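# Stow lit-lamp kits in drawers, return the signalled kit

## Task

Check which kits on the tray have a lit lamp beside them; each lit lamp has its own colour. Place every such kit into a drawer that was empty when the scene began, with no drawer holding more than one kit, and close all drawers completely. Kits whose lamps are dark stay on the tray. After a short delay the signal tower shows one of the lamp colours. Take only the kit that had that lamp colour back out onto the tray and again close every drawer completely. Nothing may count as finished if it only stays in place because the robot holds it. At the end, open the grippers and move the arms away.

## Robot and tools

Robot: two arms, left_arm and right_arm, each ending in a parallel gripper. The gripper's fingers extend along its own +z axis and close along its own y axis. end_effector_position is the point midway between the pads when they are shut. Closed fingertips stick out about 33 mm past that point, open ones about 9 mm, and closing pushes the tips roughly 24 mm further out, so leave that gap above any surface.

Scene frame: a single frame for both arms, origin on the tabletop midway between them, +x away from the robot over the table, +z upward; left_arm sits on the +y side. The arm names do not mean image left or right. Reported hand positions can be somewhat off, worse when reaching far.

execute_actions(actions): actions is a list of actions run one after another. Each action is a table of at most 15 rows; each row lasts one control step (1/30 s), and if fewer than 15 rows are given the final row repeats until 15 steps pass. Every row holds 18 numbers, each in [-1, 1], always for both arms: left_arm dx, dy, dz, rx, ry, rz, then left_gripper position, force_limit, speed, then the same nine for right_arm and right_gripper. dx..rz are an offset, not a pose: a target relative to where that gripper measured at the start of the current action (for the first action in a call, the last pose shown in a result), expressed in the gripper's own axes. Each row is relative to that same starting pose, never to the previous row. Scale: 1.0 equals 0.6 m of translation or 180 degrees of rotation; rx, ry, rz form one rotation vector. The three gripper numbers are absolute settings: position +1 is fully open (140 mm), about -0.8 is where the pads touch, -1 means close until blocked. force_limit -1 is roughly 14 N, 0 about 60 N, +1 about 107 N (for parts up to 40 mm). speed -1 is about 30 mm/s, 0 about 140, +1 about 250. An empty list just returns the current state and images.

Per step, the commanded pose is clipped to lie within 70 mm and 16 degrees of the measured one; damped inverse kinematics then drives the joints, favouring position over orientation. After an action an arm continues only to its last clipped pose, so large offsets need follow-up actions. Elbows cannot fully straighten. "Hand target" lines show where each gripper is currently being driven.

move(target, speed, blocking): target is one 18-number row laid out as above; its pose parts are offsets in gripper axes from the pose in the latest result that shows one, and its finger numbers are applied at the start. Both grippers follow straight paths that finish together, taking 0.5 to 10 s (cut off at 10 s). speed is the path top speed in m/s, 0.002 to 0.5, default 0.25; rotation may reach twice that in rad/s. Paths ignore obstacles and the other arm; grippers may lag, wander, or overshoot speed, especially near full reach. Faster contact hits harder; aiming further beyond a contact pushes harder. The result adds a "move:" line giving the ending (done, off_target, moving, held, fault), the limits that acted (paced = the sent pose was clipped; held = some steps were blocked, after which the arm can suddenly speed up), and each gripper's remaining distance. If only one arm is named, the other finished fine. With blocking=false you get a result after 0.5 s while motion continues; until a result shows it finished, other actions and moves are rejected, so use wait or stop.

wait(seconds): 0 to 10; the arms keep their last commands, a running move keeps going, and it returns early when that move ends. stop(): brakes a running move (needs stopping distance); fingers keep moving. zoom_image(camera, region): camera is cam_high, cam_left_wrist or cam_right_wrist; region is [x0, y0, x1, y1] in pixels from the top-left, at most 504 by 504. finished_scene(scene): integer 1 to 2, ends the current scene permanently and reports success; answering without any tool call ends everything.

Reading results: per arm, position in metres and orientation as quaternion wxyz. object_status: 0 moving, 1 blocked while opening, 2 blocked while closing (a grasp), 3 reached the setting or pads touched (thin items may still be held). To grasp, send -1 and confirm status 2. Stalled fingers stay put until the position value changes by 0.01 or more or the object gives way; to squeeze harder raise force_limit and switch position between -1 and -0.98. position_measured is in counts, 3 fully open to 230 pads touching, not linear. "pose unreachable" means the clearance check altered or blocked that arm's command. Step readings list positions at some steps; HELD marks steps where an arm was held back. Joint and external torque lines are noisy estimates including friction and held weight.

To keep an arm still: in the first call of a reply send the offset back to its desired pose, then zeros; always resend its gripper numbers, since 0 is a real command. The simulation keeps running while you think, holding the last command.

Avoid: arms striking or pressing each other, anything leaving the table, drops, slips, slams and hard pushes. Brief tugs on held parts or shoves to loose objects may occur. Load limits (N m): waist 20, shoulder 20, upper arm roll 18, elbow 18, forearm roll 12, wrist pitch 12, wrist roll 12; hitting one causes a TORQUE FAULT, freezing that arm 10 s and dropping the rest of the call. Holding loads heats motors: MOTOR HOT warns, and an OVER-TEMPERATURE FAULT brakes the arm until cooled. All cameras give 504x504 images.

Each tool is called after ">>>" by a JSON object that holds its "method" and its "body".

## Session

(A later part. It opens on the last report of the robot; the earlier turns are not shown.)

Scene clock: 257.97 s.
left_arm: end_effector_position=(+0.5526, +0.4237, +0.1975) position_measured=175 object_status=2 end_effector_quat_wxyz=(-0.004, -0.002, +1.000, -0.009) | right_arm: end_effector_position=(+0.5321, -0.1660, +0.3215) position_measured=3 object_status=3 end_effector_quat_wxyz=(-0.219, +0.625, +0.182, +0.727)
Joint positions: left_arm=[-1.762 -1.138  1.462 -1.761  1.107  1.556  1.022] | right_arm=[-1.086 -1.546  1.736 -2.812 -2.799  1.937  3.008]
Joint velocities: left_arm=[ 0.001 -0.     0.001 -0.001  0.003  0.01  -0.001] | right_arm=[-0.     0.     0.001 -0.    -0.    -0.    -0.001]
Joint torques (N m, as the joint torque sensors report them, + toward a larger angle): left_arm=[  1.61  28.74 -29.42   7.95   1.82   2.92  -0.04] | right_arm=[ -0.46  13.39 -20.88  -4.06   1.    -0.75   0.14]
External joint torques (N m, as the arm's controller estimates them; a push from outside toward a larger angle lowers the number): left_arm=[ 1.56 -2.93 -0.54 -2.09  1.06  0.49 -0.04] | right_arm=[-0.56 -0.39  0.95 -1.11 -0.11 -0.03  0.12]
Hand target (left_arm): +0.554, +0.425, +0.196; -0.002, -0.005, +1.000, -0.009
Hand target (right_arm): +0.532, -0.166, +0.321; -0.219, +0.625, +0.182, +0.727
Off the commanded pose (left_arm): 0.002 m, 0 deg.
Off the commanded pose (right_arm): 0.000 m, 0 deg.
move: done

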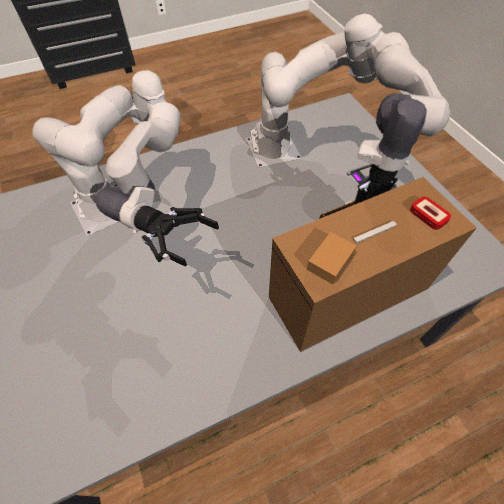

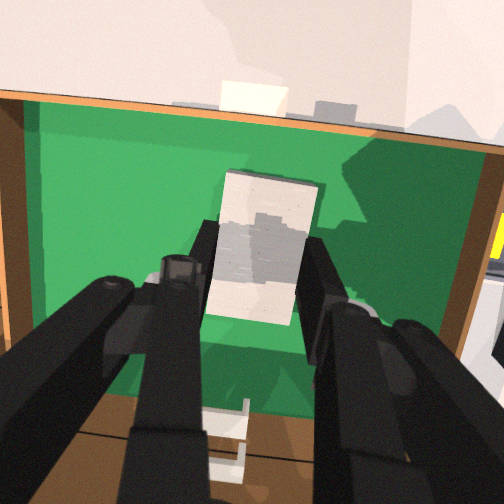

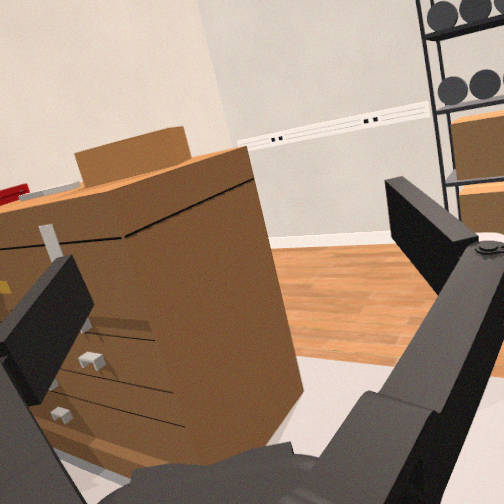

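>>> {"method": "move", "body": {"target": [0,0,0.002,0,0,0,-0.2,0,0,0,0,0,0,0,0,1,0,0]}}

>>> {"method": "move", "body": {"target": [0,0,-0.075,0,0,0,-0.2,0,0,0,0,0,0,0,0,1,0,0], "speed": 0.12}}

>>> {"method": "move", "body": {"target": [0.21,-0.012,0,0,-0.255,0,-0.2,0,0,0,0,0,0,0,0,1,0,0], "speed": 0.3}}

>>> {"method": "move", "body": {"target": [0.065,0,0.088,0,0,0,-0.2,0,0,0,0,0,0,0,0,1,0,0], "speed": 0.12}}

Scene clock: 261.47 s.
left_arm: end_effector_position=(+0.5530, +0.4235, +0.1975) position_measured=154 object_status=3 end_effector_quat_wxyz=(-0.003, -0.003, +1.000, -0.010) | right_arm: end_effector_position=(+0.5321, -0.1660, +0.3215) position_measured=3 object_status=3 end_effector_quat_wxyz=(-0.219, +0.625, +0.182, +0.727)
Joint positions: left_arm=[-1.762 -1.138  1.462 -1.761  1.107  1.558  1.022] | right_arm=[-1.086 -1.546  1.736 -2.812 -2.799  1.937  3.008]
Joint velocities: left_arm=[ 0.    -0.001  0.    -0.001  0.002 -0.     0.002] | right_arm=[ 0.001  0.001  0.001 -0.     0.    -0.     0.002]
Joint torques (N m, as the joint torque sensors report them, + toward a larger angle): left_arm=[  0.39  29.29 -29.55   8.87   0.78   2.42   0.04] | right_arm=[ -0.5   13.57 -20.77  -3.75   1.01  -0.73   0.12]
External joint torques (N m, as the arm's controller estimates them; a push from outside toward a larger angle lowers the number): left_arm=[ 0.42 -2.45 -0.51 -1.15  0.03 -0.03  0.04] | right_arm=[-0.52 -0.24  1.08 -0.72 -0.1  -0.03  0.09]
Hand target (left_arm): +0.553, +0.424, +0.196; -0.004, -0.002, +1.000, -0.009
Hand target (right_arm): +0.532, -0.166, +0.321; -0.219, +0.625, +0.182, +0.727
Off the commanded pose (left_arm): 0.001 m, 0 deg.
Off the commanded pose (right_arm): 0.000 m, 0 deg.
move: done

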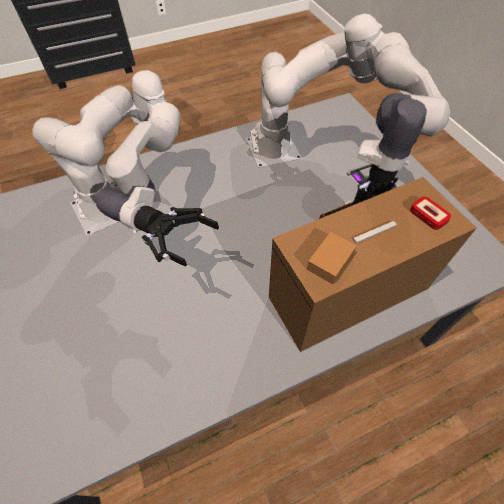

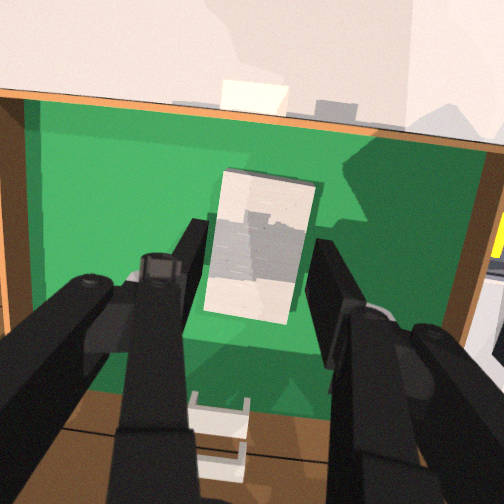

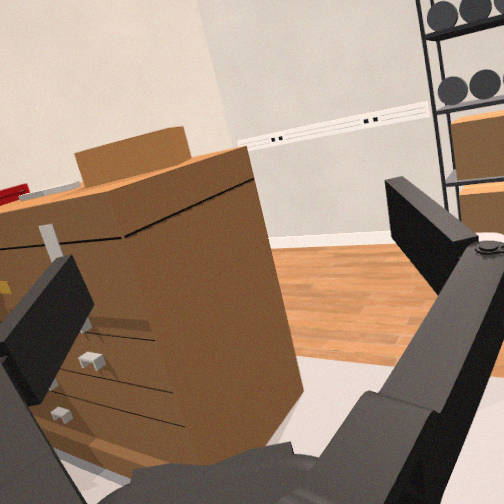

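Scene clock: 262.40 s.
left_arm: end_effector_position=(+0.5541, +0.4262, +0.2418) position_measured=154 object_status=3 end_effector_quat_wxyz=(-0.001, -0.006, +1.000, -0.009) | right_arm: end_effector_position=(+0.5321, -0.1660, +0.3215) position_measured=3 object_status=3 end_effector_quat_wxyz=(-0.219, +0.625, +0.182, +0.727)
Joint positions: left_arm=[-1.774 -1.098  1.412 -1.692  1.064  1.493  1.039] | right_arm=[-1.086 -1.546  1.736 -2.812 -2.799  1.937  3.008]
Joint velocities: left_arm=[-0.     0.     0.     0.001  0.001 -0.012  0.008] | right_arm=[ 0.     0.    -0.    -0.    -0.002  0.001  0.001]
Joint torques (N m, as the joint torque sensors report them, + toward a larger angle): left_arm=[ -1.07  29.75 -29.94  11.39  -0.39   2.01   0.21] | right_arm=[ -0.55  13.36 -20.64  -3.9    1.    -0.76   0.12]
External joint torques (N m, as the arm's controller estimates them; a push from outside toward a larger angle lowers the number): left_arm=[-1.08 -1.94 -1.93  0.86 -1.15 -0.44  0.21] | right_arm=[-0.58 -0.41  1.19 -0.87 -0.11 -0.05  0.09]
Hand target (left_arm): +0.553, +0.425, +0.243; -0.003, -0.003, +1.000, -0.010
Hand target (right_arm): +0.532, -0.166, +0.321; -0.219, +0.625, +0.182, +0.727
Off the commanded pose (left_arm): 0.002 m, 0 deg.
Off the commanded pose (right_arm): 0.000 m, 0 deg.
move: done

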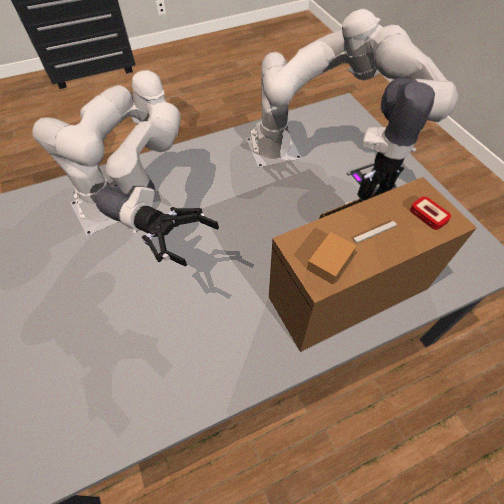

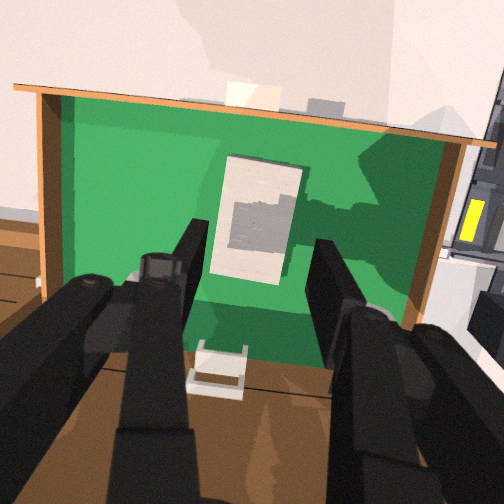

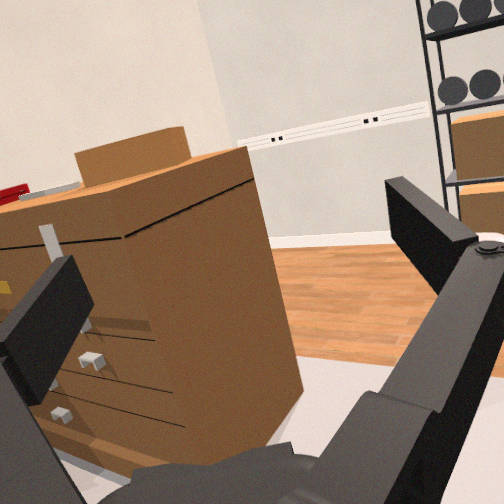

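Scene clock: 264.40 s.
left_arm: end_effector_position=(+0.4281, +0.4270, +0.2377) position_measured=154 object_status=3 end_effector_quat_wxyz=(+0.382, -0.011, +0.924, -0.002) | right_arm: end_effector_position=(+0.5321, -0.1660, +0.3215) position_measured=3 object_status=3 end_effector_quat_wxyz=(-0.219, +0.625, +0.182, +0.727)
Joint positions: left_arm=[-0.794 -1.609  1.235 -2.89   1.786  2.043  0.759] | right_arm=[-1.086 -1.546  1.736 -2.812 -2.799  1.937  3.008]
Joint velocities: left_arm=[-0.    -0.009  0.002 -0.002  0.013  0.001 -0.017] | right_arm=[-0.     0.001 -0.     0.001  0.     0.     0.002]
Joint torques (N m, as the joint torque sensors report them, + toward a larger angle): left_arm=[  1.23   9.4  -19.58   5.43   2.24   3.37  -0.2 ] | right_arm=[ -0.4   13.49 -20.77  -4.09   1.02  -0.73   0.09]
External joint torques (N m, as the arm's controller estimates them; a push from outside toward a larger angle lowers the number): left_arm=[ 1.24 -3.33 -0.04 -1.28  1.06  0.42 -0.18] | right_arm=[-0.44 -0.27  1.06 -1.07 -0.1  -0.02  0.06]
Hand target (left_arm): +0.428, +0.426, +0.238; +0.385, -0.014, +0.923, -0.004
Hand target (right_arm): +0.532, -0.166, +0.321; -0.219, +0.625, +0.182, +0.727
Off the commanded pose (left_arm): 0.011 m, 1 deg.
Off the commanded pose (right_arm): 0.000 m, 0 deg.
move: off_target (left_arm)

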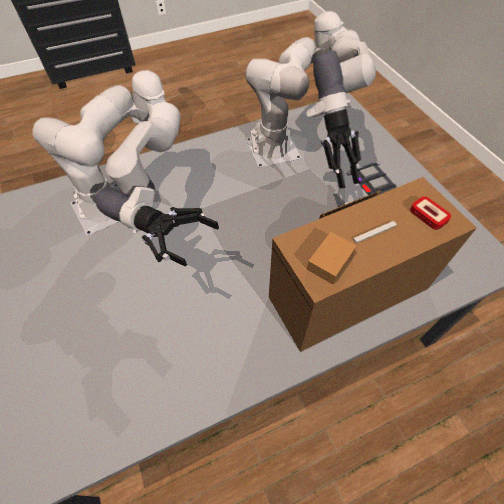

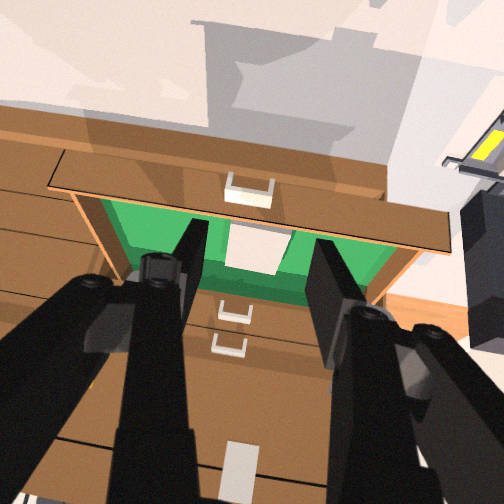

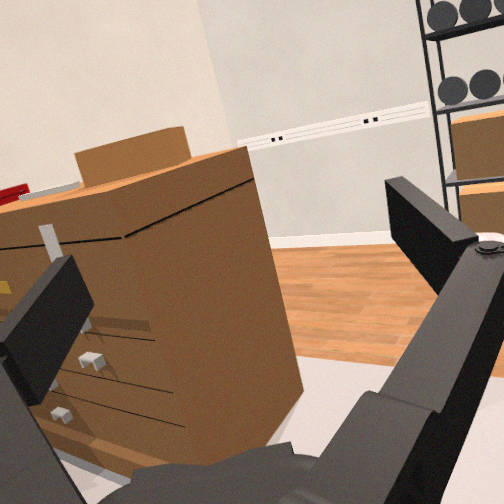

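Scene clock: 265.43 s.
left_arm: end_effector_position=(+0.4367, +0.4281, +0.1700) position_measured=154 object_status=3 end_effector_quat_wxyz=(+0.379, -0.009, +0.925, +0.001) | right_arm: end_effector_position=(+0.5321, -0.1660, +0.3215) position_measured=3 object_status=3 end_effector_quat_wxyz=(-0.219, +0.625, +0.182, +0.727)
Joint positions: left_arm=[-0.798 -1.604  1.487 -2.898  2.048  2.092  0.725] | right_arm=[-1.086 -1.546  1.736 -2.812 -2.799  1.937  3.008]
Joint velocities: left_arm=[-0.002 -0.008  0.003 -0.     0.017  0.001 -0.012] | right_arm=[-0.001  0.    -0.001  0.001  0.001 -0.     0.002]
Joint torques (N m, as the joint torque sensors report them, + toward a larger angle): left_arm=[ -1.17   9.99 -20.92   0.91   2.08   3.4   -0.2 ] | right_arm=[ -0.5   13.65 -20.75  -3.97   0.98  -0.78   0.12]
External joint torques (N m, as the arm's controller estimates them; a push from outside toward a larger angle lowers the number): left_arm=[-1.13 -2.5  -0.59 -0.48  0.96  0.5  -0.18] | right_arm=[-0.52 -0.14  1.14 -0.96 -0.14 -0.06  0.09]
Hand target (left_arm): +0.438, +0.426, +0.171; +0.382, -0.010, +0.924, -0.001
Hand target (right_arm): +0.532, -0.166, +0.321; -0.219, +0.625, +0.182, +0.727
Off the commanded pose (left_arm): 0.003 m, 1 deg.
Off the commanded pose (right_arm): 0.000 m, 0 deg.
move: done

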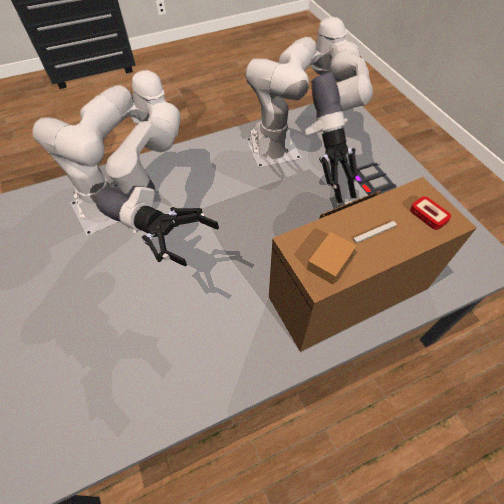

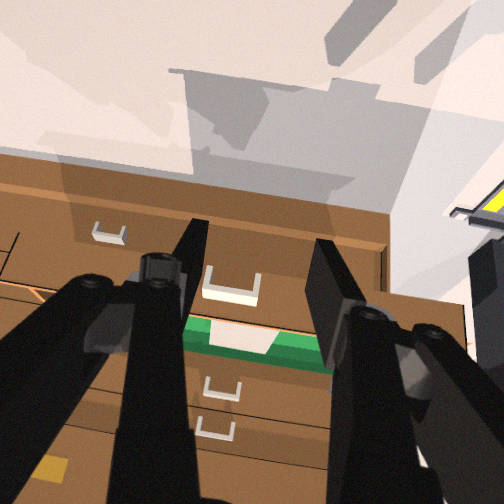

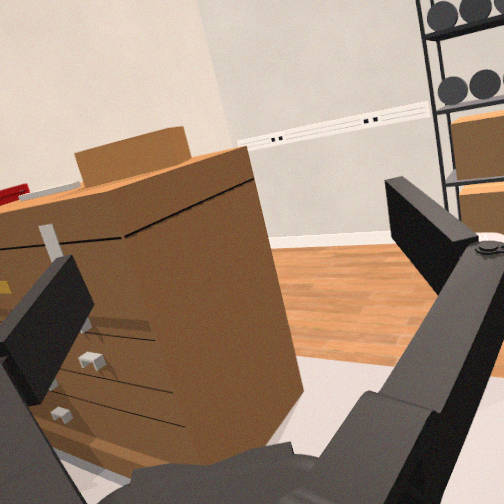

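>>> {"method": "move", "body": {"target": [0,-0.019,0,0,0,0,-0.2,0,0,0,0,0,0,0,0,1,0,0], "speed": 0.05}}

>>> {"method": "move", "body": {"target": [-0.2,0.002,0.19,0,0,0,-0.2,0,0,0,0,0,0,0,0,1,0,0], "speed": 0.08}}

Scene clock: 267.87 s.
left_arm: end_effector_position=(+0.4372, +0.4170, +0.1706) position_measured=154 object_status=3 end_effector_quat_wxyz=(+0.380, -0.007, +0.925, -0.000) | right_arm: end_effector_position=(+0.5321, -0.1660, +0.3215) position_measured=3 object_status=3 end_effector_quat_wxyz=(-0.219, +0.625, +0.182, +0.727)
Joint positions: left_arm=[-0.824 -1.605  1.48  -2.904  2.054  2.077  0.7  ] | right_arm=[-1.086 -1.546  1.736 -2.812 -2.799  1.937  3.008]
Joint velocities: left_arm=[-0.004  0.001 -0.002 -0.001  0.004 -0.014 -0.024] | right_arm=[-0.001 -0.     0.002  0.001  0.001 -0.     0.   ]
Joint torques (N m, as the joint torque sensors report them, + toward a larger angle): left_arm=[ -1.16  11.56 -22.64   0.87   2.04   2.54  -0.03] | right_arm=[ -0.56  13.33 -20.76  -3.73   1.02  -0.76   0.12]
External joint torques (N m, as the arm's controller estimates them; a push from outside toward a larger angle lowers the number): left_arm=[-1.16 -0.79 -2.48 -0.7   0.9  -0.33 -0.01] | right_arm=[-0.54 -0.41  1.04 -0.72 -0.09 -0.05  0.1 ]
Hand target (left_arm): +0.437, +0.417, +0.171; +0.380, -0.009, +0.925, +0.001
Hand target (right_arm): +0.532, -0.166, +0.321; -0.219, +0.625, +0.182, +0.727
Off the commanded pose (left_arm): 0.001 m, 0 deg.
Off the commanded pose (right_arm): 0.000 m, 0 deg.
move: done

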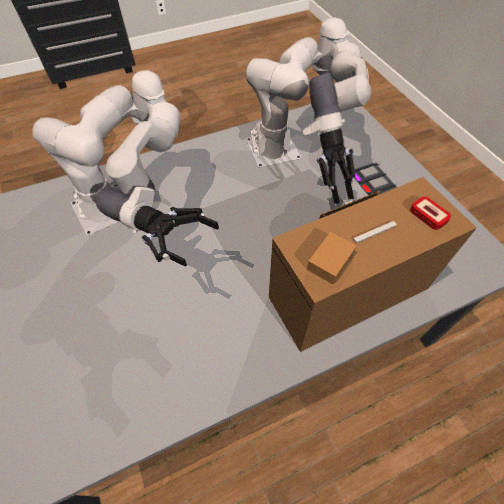

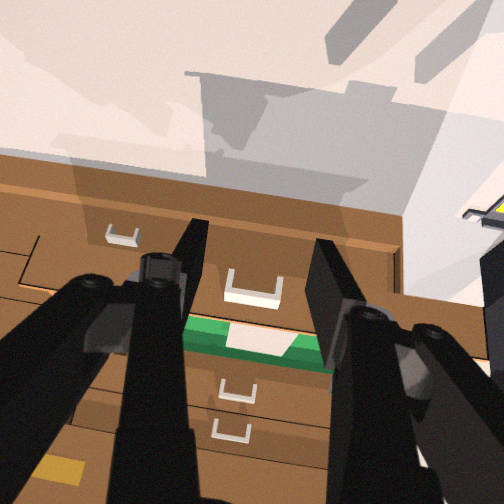

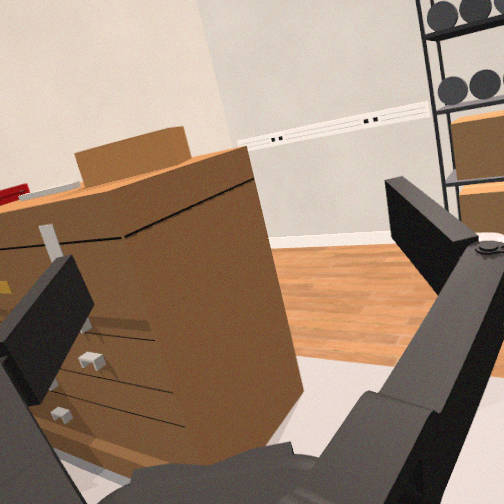

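Scene clock: 270.27 s.
left_arm: end_effector_position=(+0.6009, +0.4152, +0.1771) position_measured=154 object_status=3 end_effector_quat_wxyz=(+0.381, -0.012, +0.924, -0.004) | right_arm: end_effector_position=(+0.5321, -0.1660, +0.3215) position_measured=3 object_status=3 end_effector_quat_wxyz=(-0.219, +0.625, +0.182, +0.727)
Joint positions: left_arm=[-1.365 -1.599  1.487 -2.408  2.109  2.037  0.658] | right_arm=[-1.086 -1.546  1.736 -2.812 -2.799  1.937  3.008]
Joint velocities: left_arm=[-0.     0.002  0.001 -0.    -0.     0.001  0.001] | right_arm=[ 0.    -0.001 -0.    -0.001  0.001 -0.     0.001]
Joint torques (N m, as the joint torque sensors report them, + toward a larger angle): left_arm=[ -4.94  19.97 -29.28   4.49   2.41   3.48   0.49] | right_arm=[ -0.6   13.55 -20.92  -3.88   1.03  -0.74   0.12]
External joint torques (N m, as the arm's controller estimates them; a push from outside toward a larger angle lowers the number): left_arm=[-4.9  -1.12 -0.1   4.02  1.18  0.65  0.51] | right_arm=[-0.62 -0.19  0.93 -0.8  -0.09 -0.03  0.09]
Hand target (left_arm): +0.604, +0.415, +0.178; +0.383, -0.007, +0.924, -0.002
Hand target (right_arm): +0.532, -0.166, +0.321; -0.219, +0.625, +0.182, +0.727
Off the commanded pose (left_arm): 0.006 m, 1 deg.
Off the commanded pose (right_arm): 0.000 m, 0 deg.
move: off_target (left_arm)

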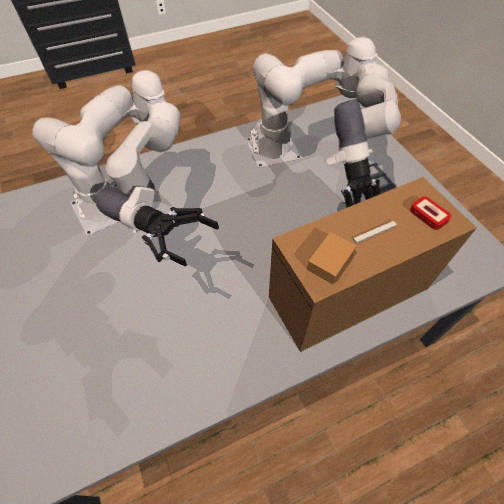

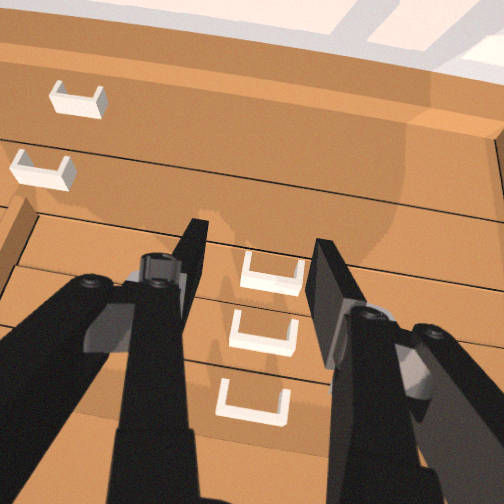

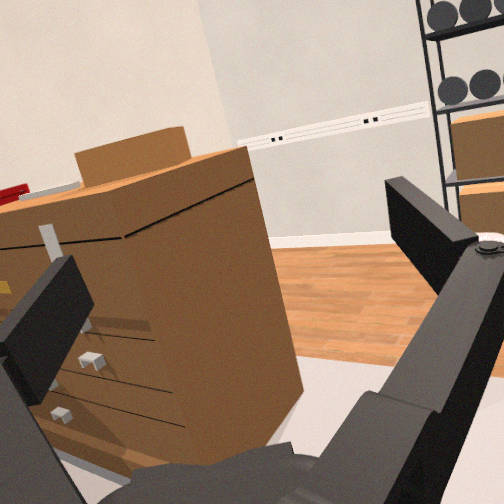

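>>> {"method": "move", "body": {"target": [0.04,0,-0.04,0,0,0,-0.2,0,0,0,0,0,0,0,0,1,0,0], "speed": 0.1}}

>>> {"method": "move", "body": {"target": [0.048,-0.187,0.045,0.005,0,0.005,-0.2,0,0,0,0,0,0,0,0,1,0,0], "speed": 0.15}}

Scene clock: 274.57 s.
left_arm: end_effector_position=(+0.5684, +0.4156, +0.1769) position_measured=154 object_status=3 end_effector_quat_wxyz=(+0.382, -0.009, +0.924, -0.002) | right_arm: end_effector_position=(+0.5321, -0.1660, +0.3215) position_measured=3 object_status=3 end_effector_quat_wxyz=(-0.219, +0.625, +0.182, +0.727)
Joint positions: left_arm=[-1.271 -1.599  1.484 -2.512  2.107  2.035  0.653] | right_arm=[-1.086 -1.546  1.736 -2.812 -2.799  1.937  3.008]
Joint velocities: left_arm=[ 0.001  0.     0.    -0.005 -0.    -0.001 -0.004] | right_arm=[-0.     0.    -0.001  0.001 -0.    -0.001  0.   ]
Joint torques (N m, as the joint torque sensors report them, + toward a larger angle): left_arm=[  2.28  16.4  -29.84  -0.14   0.06   2.46  -0.17] | right_arm=[ -0.49  13.57 -21.02  -3.99   1.03  -0.75   0.12]
External joint torques (N m, as the arm's controller estimates them; a push from outside toward a larger angle lowers the number): left_arm=[ 2.37 -2.56 -2.12 -0.86 -1.17 -0.35 -0.15] | right_arm=[-0.53 -0.17  0.84 -0.95 -0.08 -0.04  0.09]
Hand target (left_arm): +0.567, +0.416, +0.177; +0.381, -0.012, +0.925, -0.003
Hand target (right_arm): +0.532, -0.166, +0.321; -0.219, +0.625, +0.182, +0.727
Off the commanded pose (left_arm): 0.002 m, 0 deg.
Off the commanded pose (right_arm): 0.000 m, 0 deg.
move: done

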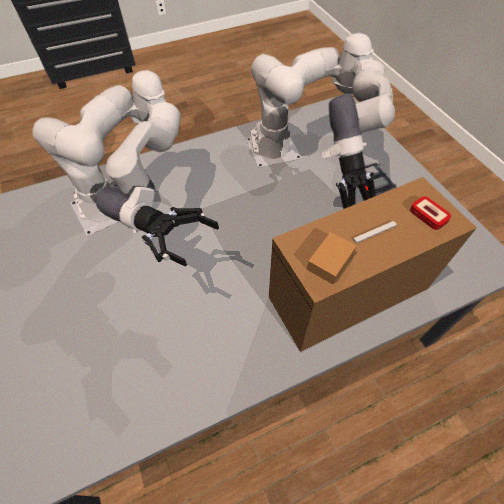

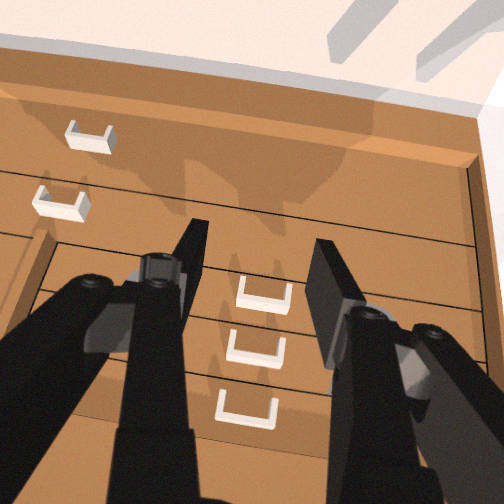

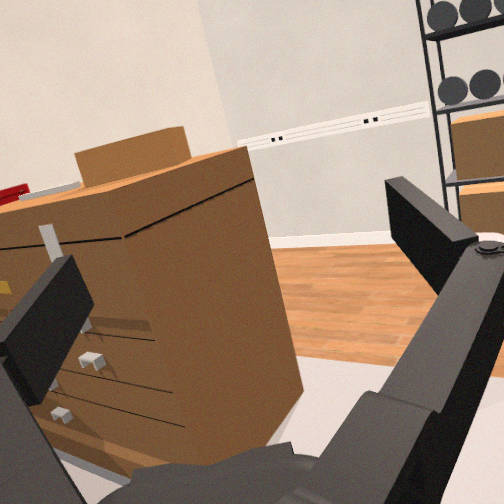

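Scene clock: 276.07 s.
left_arm: end_effector_position=(+0.5684, +0.3016, +0.1429) position_measured=154 object_status=3 end_effector_quat_wxyz=(+0.385, +0.005, +0.923, -0.007) | right_arm: end_effector_position=(+0.5321, -0.1660, +0.3215) position_measured=3 object_status=3 end_effector_quat_wxyz=(-0.219, +0.625, +0.182, +0.727)
Joint positions: left_arm=[-1.515 -1.62   1.546 -2.533  2.275  1.914  0.435] | right_arm=[-1.086 -1.546  1.736 -2.812 -2.799  1.937  3.008]
Joint velocities: left_arm=[-0.001 -0.001  0.    -0.001  0.002 -0.009 -0.027] | right_arm=[-0.001  0.    -0.     0.001  0.001 -0.     0.   ]
Joint torques (N m, as the joint torque sensors report them, + toward a larger angle): left_arm=[ -1.52  15.7  -27.35  -0.76   2.35   2.09  -0.08] | right_arm=[ -0.41  13.3  -20.97  -4.13   1.01  -0.74   0.14]
External joint torques (N m, as the arm's controller estimates them; a push from outside toward a larger angle lowers the number): left_arm=[-1.51 -3.02  0.23 -0.12  0.83 -0.41 -0.06] | right_arm=[-0.35 -0.46  0.92 -1.07 -0.11 -0.03  0.12]
Hand target (left_arm): +0.568, +0.301, +0.142; +0.385, +0.000, +0.923, -0.008
Hand target (right_arm): +0.532, -0.166, +0.321; -0.219, +0.625, +0.182, +0.727
Off the commanded pose (left_arm): 0.004 m, 1 deg.
Off the commanded pose (right_arm): 0.000 m, 0 deg.
move: off_target (left_arm)

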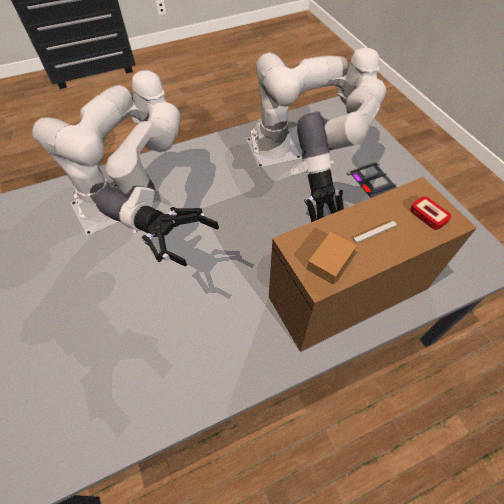

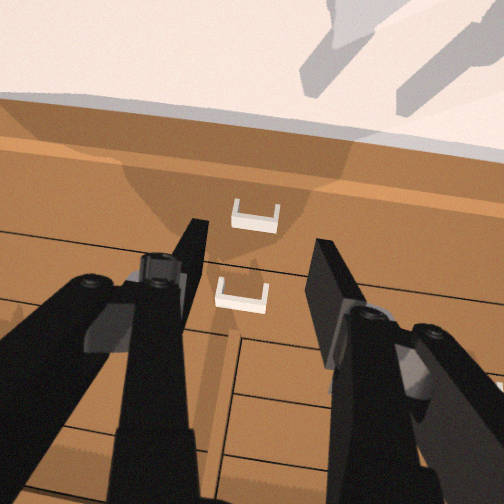

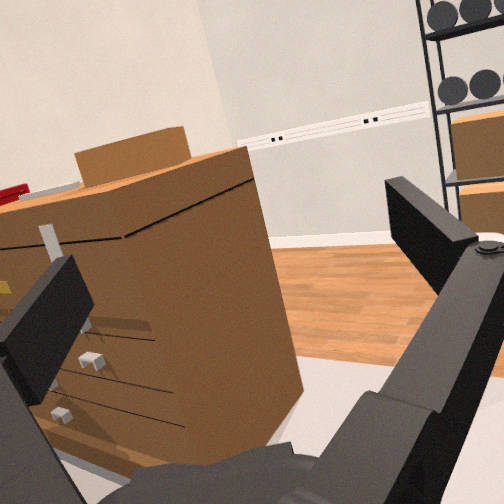

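>>> {"method": "move", "body": {"target": [-0.029,-0.009,0.039,0,0,0,-0.2,0.6,0,0,0,0,0,0,0,1,0,0], "speed": 0.05}}

Scene clock: 278.57 s.
left_arm: end_effector_position=(+0.5956, +0.2956, +0.1390) position_measured=154 object_status=3 end_effector_quat_wxyz=(+0.384, +0.001, +0.923, -0.008) | right_arm: end_effector_position=(+0.5321, -0.1660, +0.3215) position_measured=3 object_status=3 end_effector_quat_wxyz=(-0.219, +0.625, +0.182, +0.727)
Joint positions: left_arm=[-1.594 -1.62   1.553 -2.442  2.28   1.923  0.434] | right_arm=[-1.086 -1.546  1.736 -2.812 -2.799  1.937  3.008]
Joint velocities: left_arm=[-0.002  0.001 -0.     0.005  0.001  0.008  0.006] | right_arm=[-0.002  0.002 -0.     0.     0.001  0.     0.001]
Joint torques (N m, as the joint torque sensors report them, + toward a larger angle): left_arm=[ -2.28  18.29 -28.64  -0.09   2.35   3.02   0.14] | right_arm=[ -0.4   13.49 -20.71  -3.76   1.02  -0.76   0.13]
External joint torques (N m, as the arm's controller estimates them; a push from outside toward a larger angle lowers the number): left_arm=[-2.43 -2.32  0.34  0.68  0.85  0.53  0.16] | right_arm=[-0.4  -0.31  1.18 -0.7  -0.1  -0.05  0.1 ]
Hand target (left_arm): +0.597, +0.295, +0.139; +0.385, +0.005, +0.923, -0.008
Hand target (right_arm): +0.532, -0.166, +0.321; -0.219, +0.625, +0.182, +0.727
Off the commanded pose (left_arm): 0.002 m, 0 deg.
Off the commanded pose (right_arm): 0.000 m, 0 deg.
move: done

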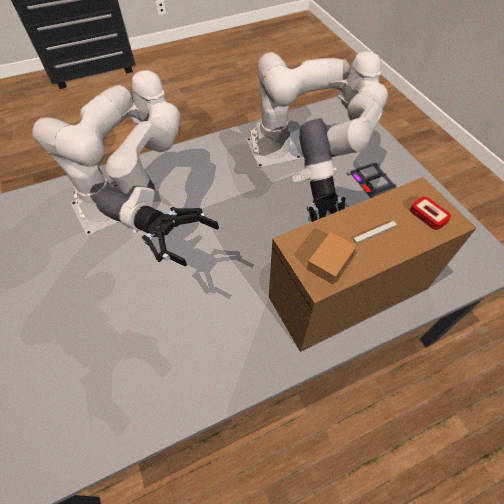

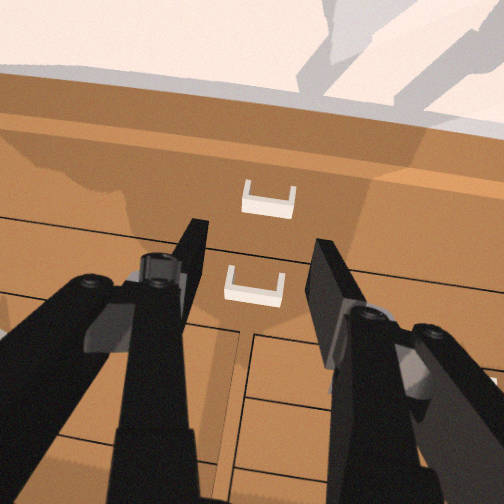

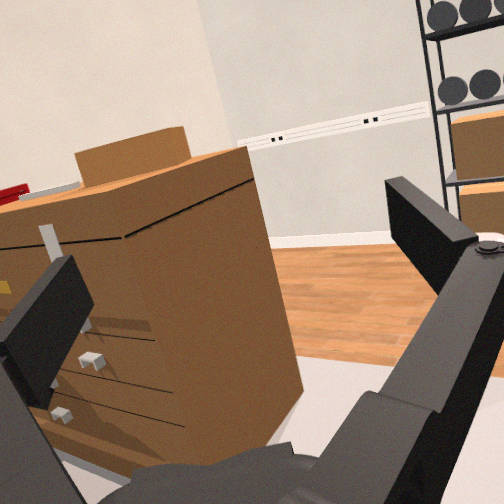

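>>> {"method": "move", "body": {"target": [-0.008,-0.004,0.001,0,0,0,-0.2,0.6,0,0,0,0,0,0,0,1,0,0], "speed": 0.03}}

>>> {"method": "move", "body": {"target": [0,0,0,0,0,0,-1,0.6,0,0,0,0,0,0,0,1,0,0]}}

>>> {"method": "move", "body": {"target": [0.164,-0.009,-0.166,0,0,0,-1,0.6,0,0,0,0,0,0,0,1,0,0], "speed": 0.08}}

Scene clock: 281.37 s.
left_arm: end_effector_position=(+0.5991, +0.2927, +0.1423) position_measured=154 object_status=3 end_effector_quat_wxyz=(+0.385, +0.002, +0.923, -0.009) | right_arm: end_effector_position=(+0.5321, -0.1660, +0.3215) position_measured=3 object_status=3 end_effector_quat_wxyz=(-0.219, +0.625, +0.182, +0.727)
Joint positions: left_arm=[-1.607 -1.62   1.547 -2.433  2.279  1.922  0.436] | right_arm=[-1.086 -1.546  1.736 -2.812 -2.799  1.937  3.008]
Joint velocities: left_arm=[-0.001 -0.002 -0.     0.001 -0.001 -0.003 -0.001] | right_arm=[-0.001  0.     0.    -0.001 -0.     0.    -0.001]
Joint torques (N m, as the joint torque sensors report them, + toward a larger angle): left_arm=[ -1.41  18.56 -31.21  -0.1    0.28   2.14   0.04] | right_arm=[ -0.44  13.53 -20.81  -3.99   1.02  -0.76   0.12]
External joint torques (N m, as the arm's controller estimates them; a push from outside toward a larger angle lowers the number): left_arm=[-1.38 -2.18 -2.24  0.7  -1.21 -0.37  0.06] | right_arm=[-0.37 -0.21  1.05 -0.86 -0.1  -0.07  0.09]
Hand target (left_arm): +0.599, +0.293, +0.142; +0.384, +0.001, +0.923, -0.009
Hand target (right_arm): +0.532, -0.166, +0.321; -0.219, +0.625, +0.182, +0.727
Off the commanded pose (left_arm): 0.001 m, 0 deg.
Off the commanded pose (right_arm): 0.000 m, 0 deg.
move: done

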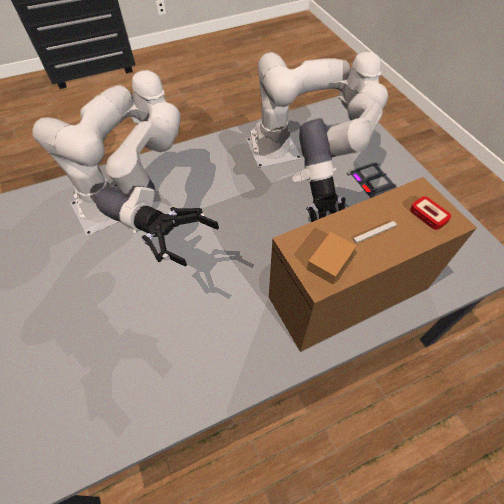

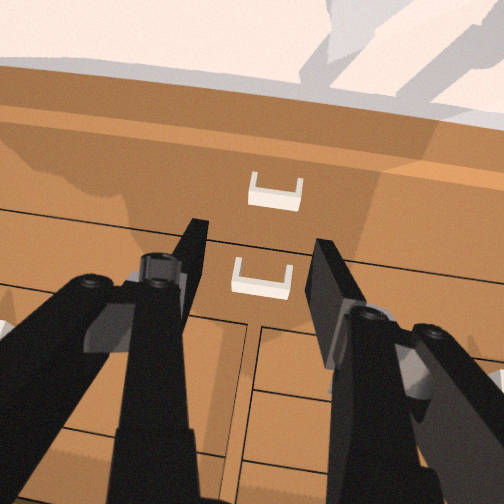

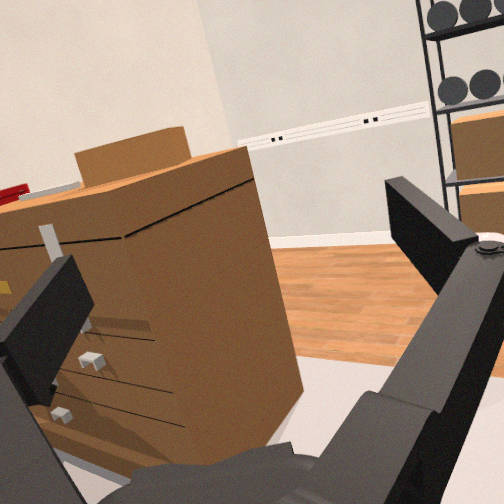

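Scene clock: 281.87 s.
left_arm: end_effector_position=(+0.5997, +0.2962, +0.1423) position_measured=197 object_status=2 end_effector_quat_wxyz=(+0.385, +0.000, +0.923, -0.006) | right_arm: end_effector_position=(+0.5321, -0.1660, +0.3215) position_measured=3 object_status=3 end_effector_quat_wxyz=(-0.219, +0.625, +0.182, +0.727)
Joint positions: left_arm=[-1.604 -1.619  1.546 -2.432  2.279  1.918  0.436] | right_arm=[-1.086 -1.546  1.736 -2.812 -2.799  1.937  3.008]
Joint velocities: left_arm=[ 0.001 -0.     0.002 -0.    -0.001 -0.001  0.   ] | right_arm=[ 0.001 -0.001 -0.001 -0.001 -0.     0.     0.   ]
Joint torques (N m, as the joint torque sensors report them, + toward a larger angle): left_arm=[ -1.75  17.1  -30.09  -1.28   1.53   3.01   0.01] | right_arm=[ -0.4   13.23 -20.71  -3.94   1.02  -0.75   0.13]
External joint torques (N m, as the arm's controller estimates them; a push from outside toward a larger angle lowers the number): left_arm=[-1.79 -3.65 -1.15 -0.57  0.02  0.53  0.03] | right_arm=[-0.45 -0.51  1.17 -0.9  -0.1  -0.04  0.1 ]
Hand target (left_arm): +0.599, +0.293, +0.142; +0.385, +0.002, +0.923, -0.009
Hand target (right_arm): +0.532, -0.166, +0.321; -0.219, +0.625, +0.182, +0.727
Off the commanded pose (left_arm): 0.004 m, 0 deg.
Off the commanded pose (right_arm): 0.000 m, 0 deg.
move: off_target (left_arm)

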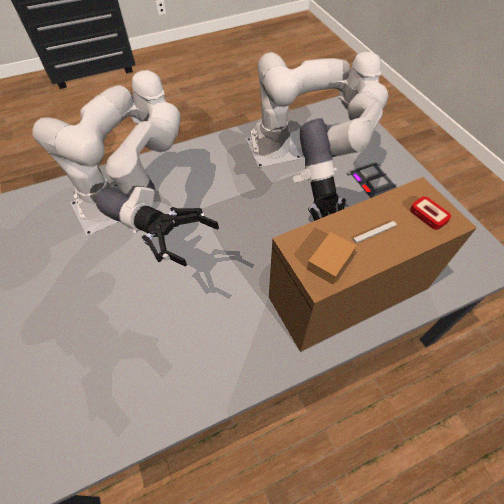

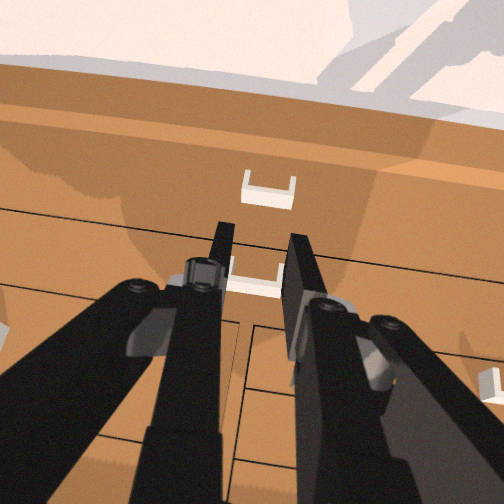

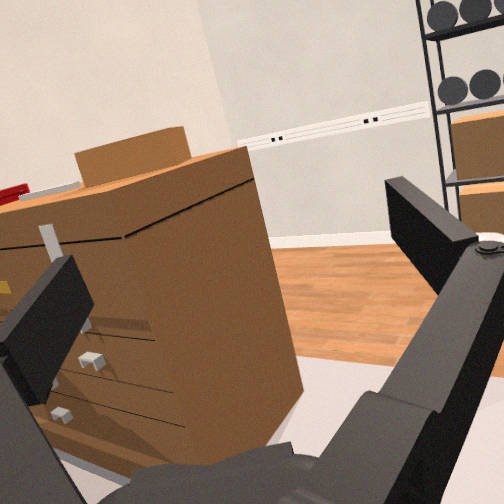

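Scene clock: 283.97 s.
left_arm: end_effector_position=(+0.4585, +0.2910, +0.1393) position_measured=198 object_status=2 end_effector_quat_wxyz=(+0.382, +0.006, +0.924, -0.008) | right_arm: end_effector_position=(+0.5321, -0.1660, +0.3215) position_measured=3 object_status=3 end_effector_quat_wxyz=(-0.219, +0.625, +0.182, +0.727)
Joint positions: left_arm=[-1.278 -1.614  1.542 -2.864  2.273  1.856  0.361] | right_arm=[-1.086 -1.546  1.736 -2.812 -2.799  1.937  3.008]
Joint velocities: left_arm=[ 0.003 -0.001 -0.001 -0.004 -0.002 -0.001 -0.006] | right_arm=[ 0.    -0.001  0.002  0.001 -0.001 -0.    -0.   ]
Joint torques (N m, as the joint torque sensors report them, + toward a larger angle): left_arm=[  4.34  11.99 -26.11  -1.03   1.45   1.58  -0.19] | right_arm=[ -0.36  13.53 -20.76  -4.05   1.01  -0.76   0.15]
External joint torques (N m, as the arm's controller estimates them; a push from outside toward a larger angle lowers the number): left_arm=[ 4.33 -1.21 -4.59 -1.08 -0.21 -0.81 -0.17] | right_arm=[-0.39 -0.19  1.02 -1.02 -0.1  -0.05  0.12]
Hand target (left_arm): +0.460, +0.296, +0.142; +0.385, +0.001, +0.923, -0.005
Hand target (right_arm): +0.532, -0.166, +0.321; -0.219, +0.625, +0.182, +0.727
Off the commanded pose (left_arm): 0.003 m, 1 deg.
Off the commanded pose (right_arm): 0.000 m, 0 deg.
move: done

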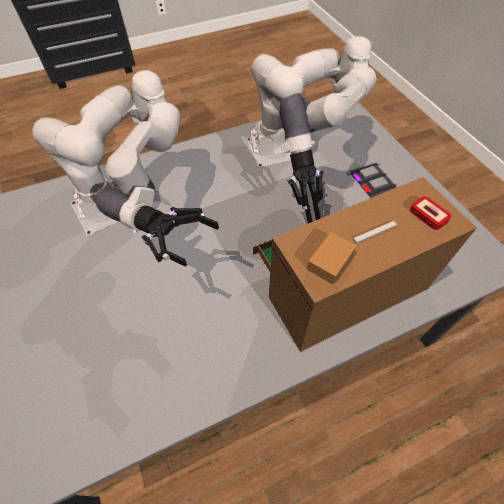

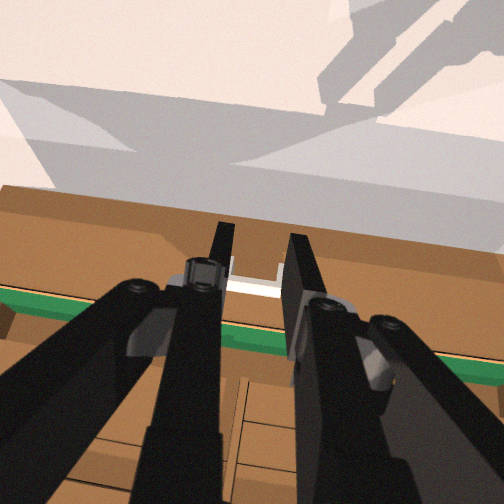

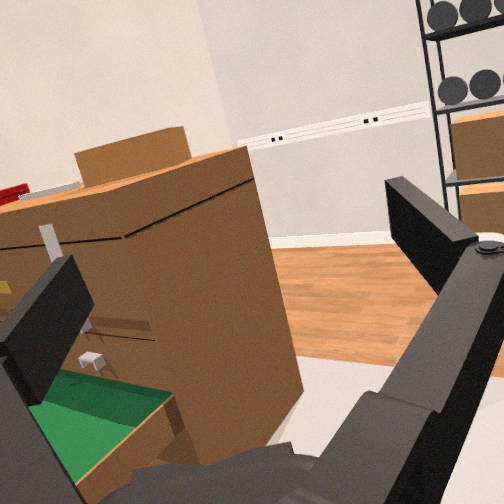

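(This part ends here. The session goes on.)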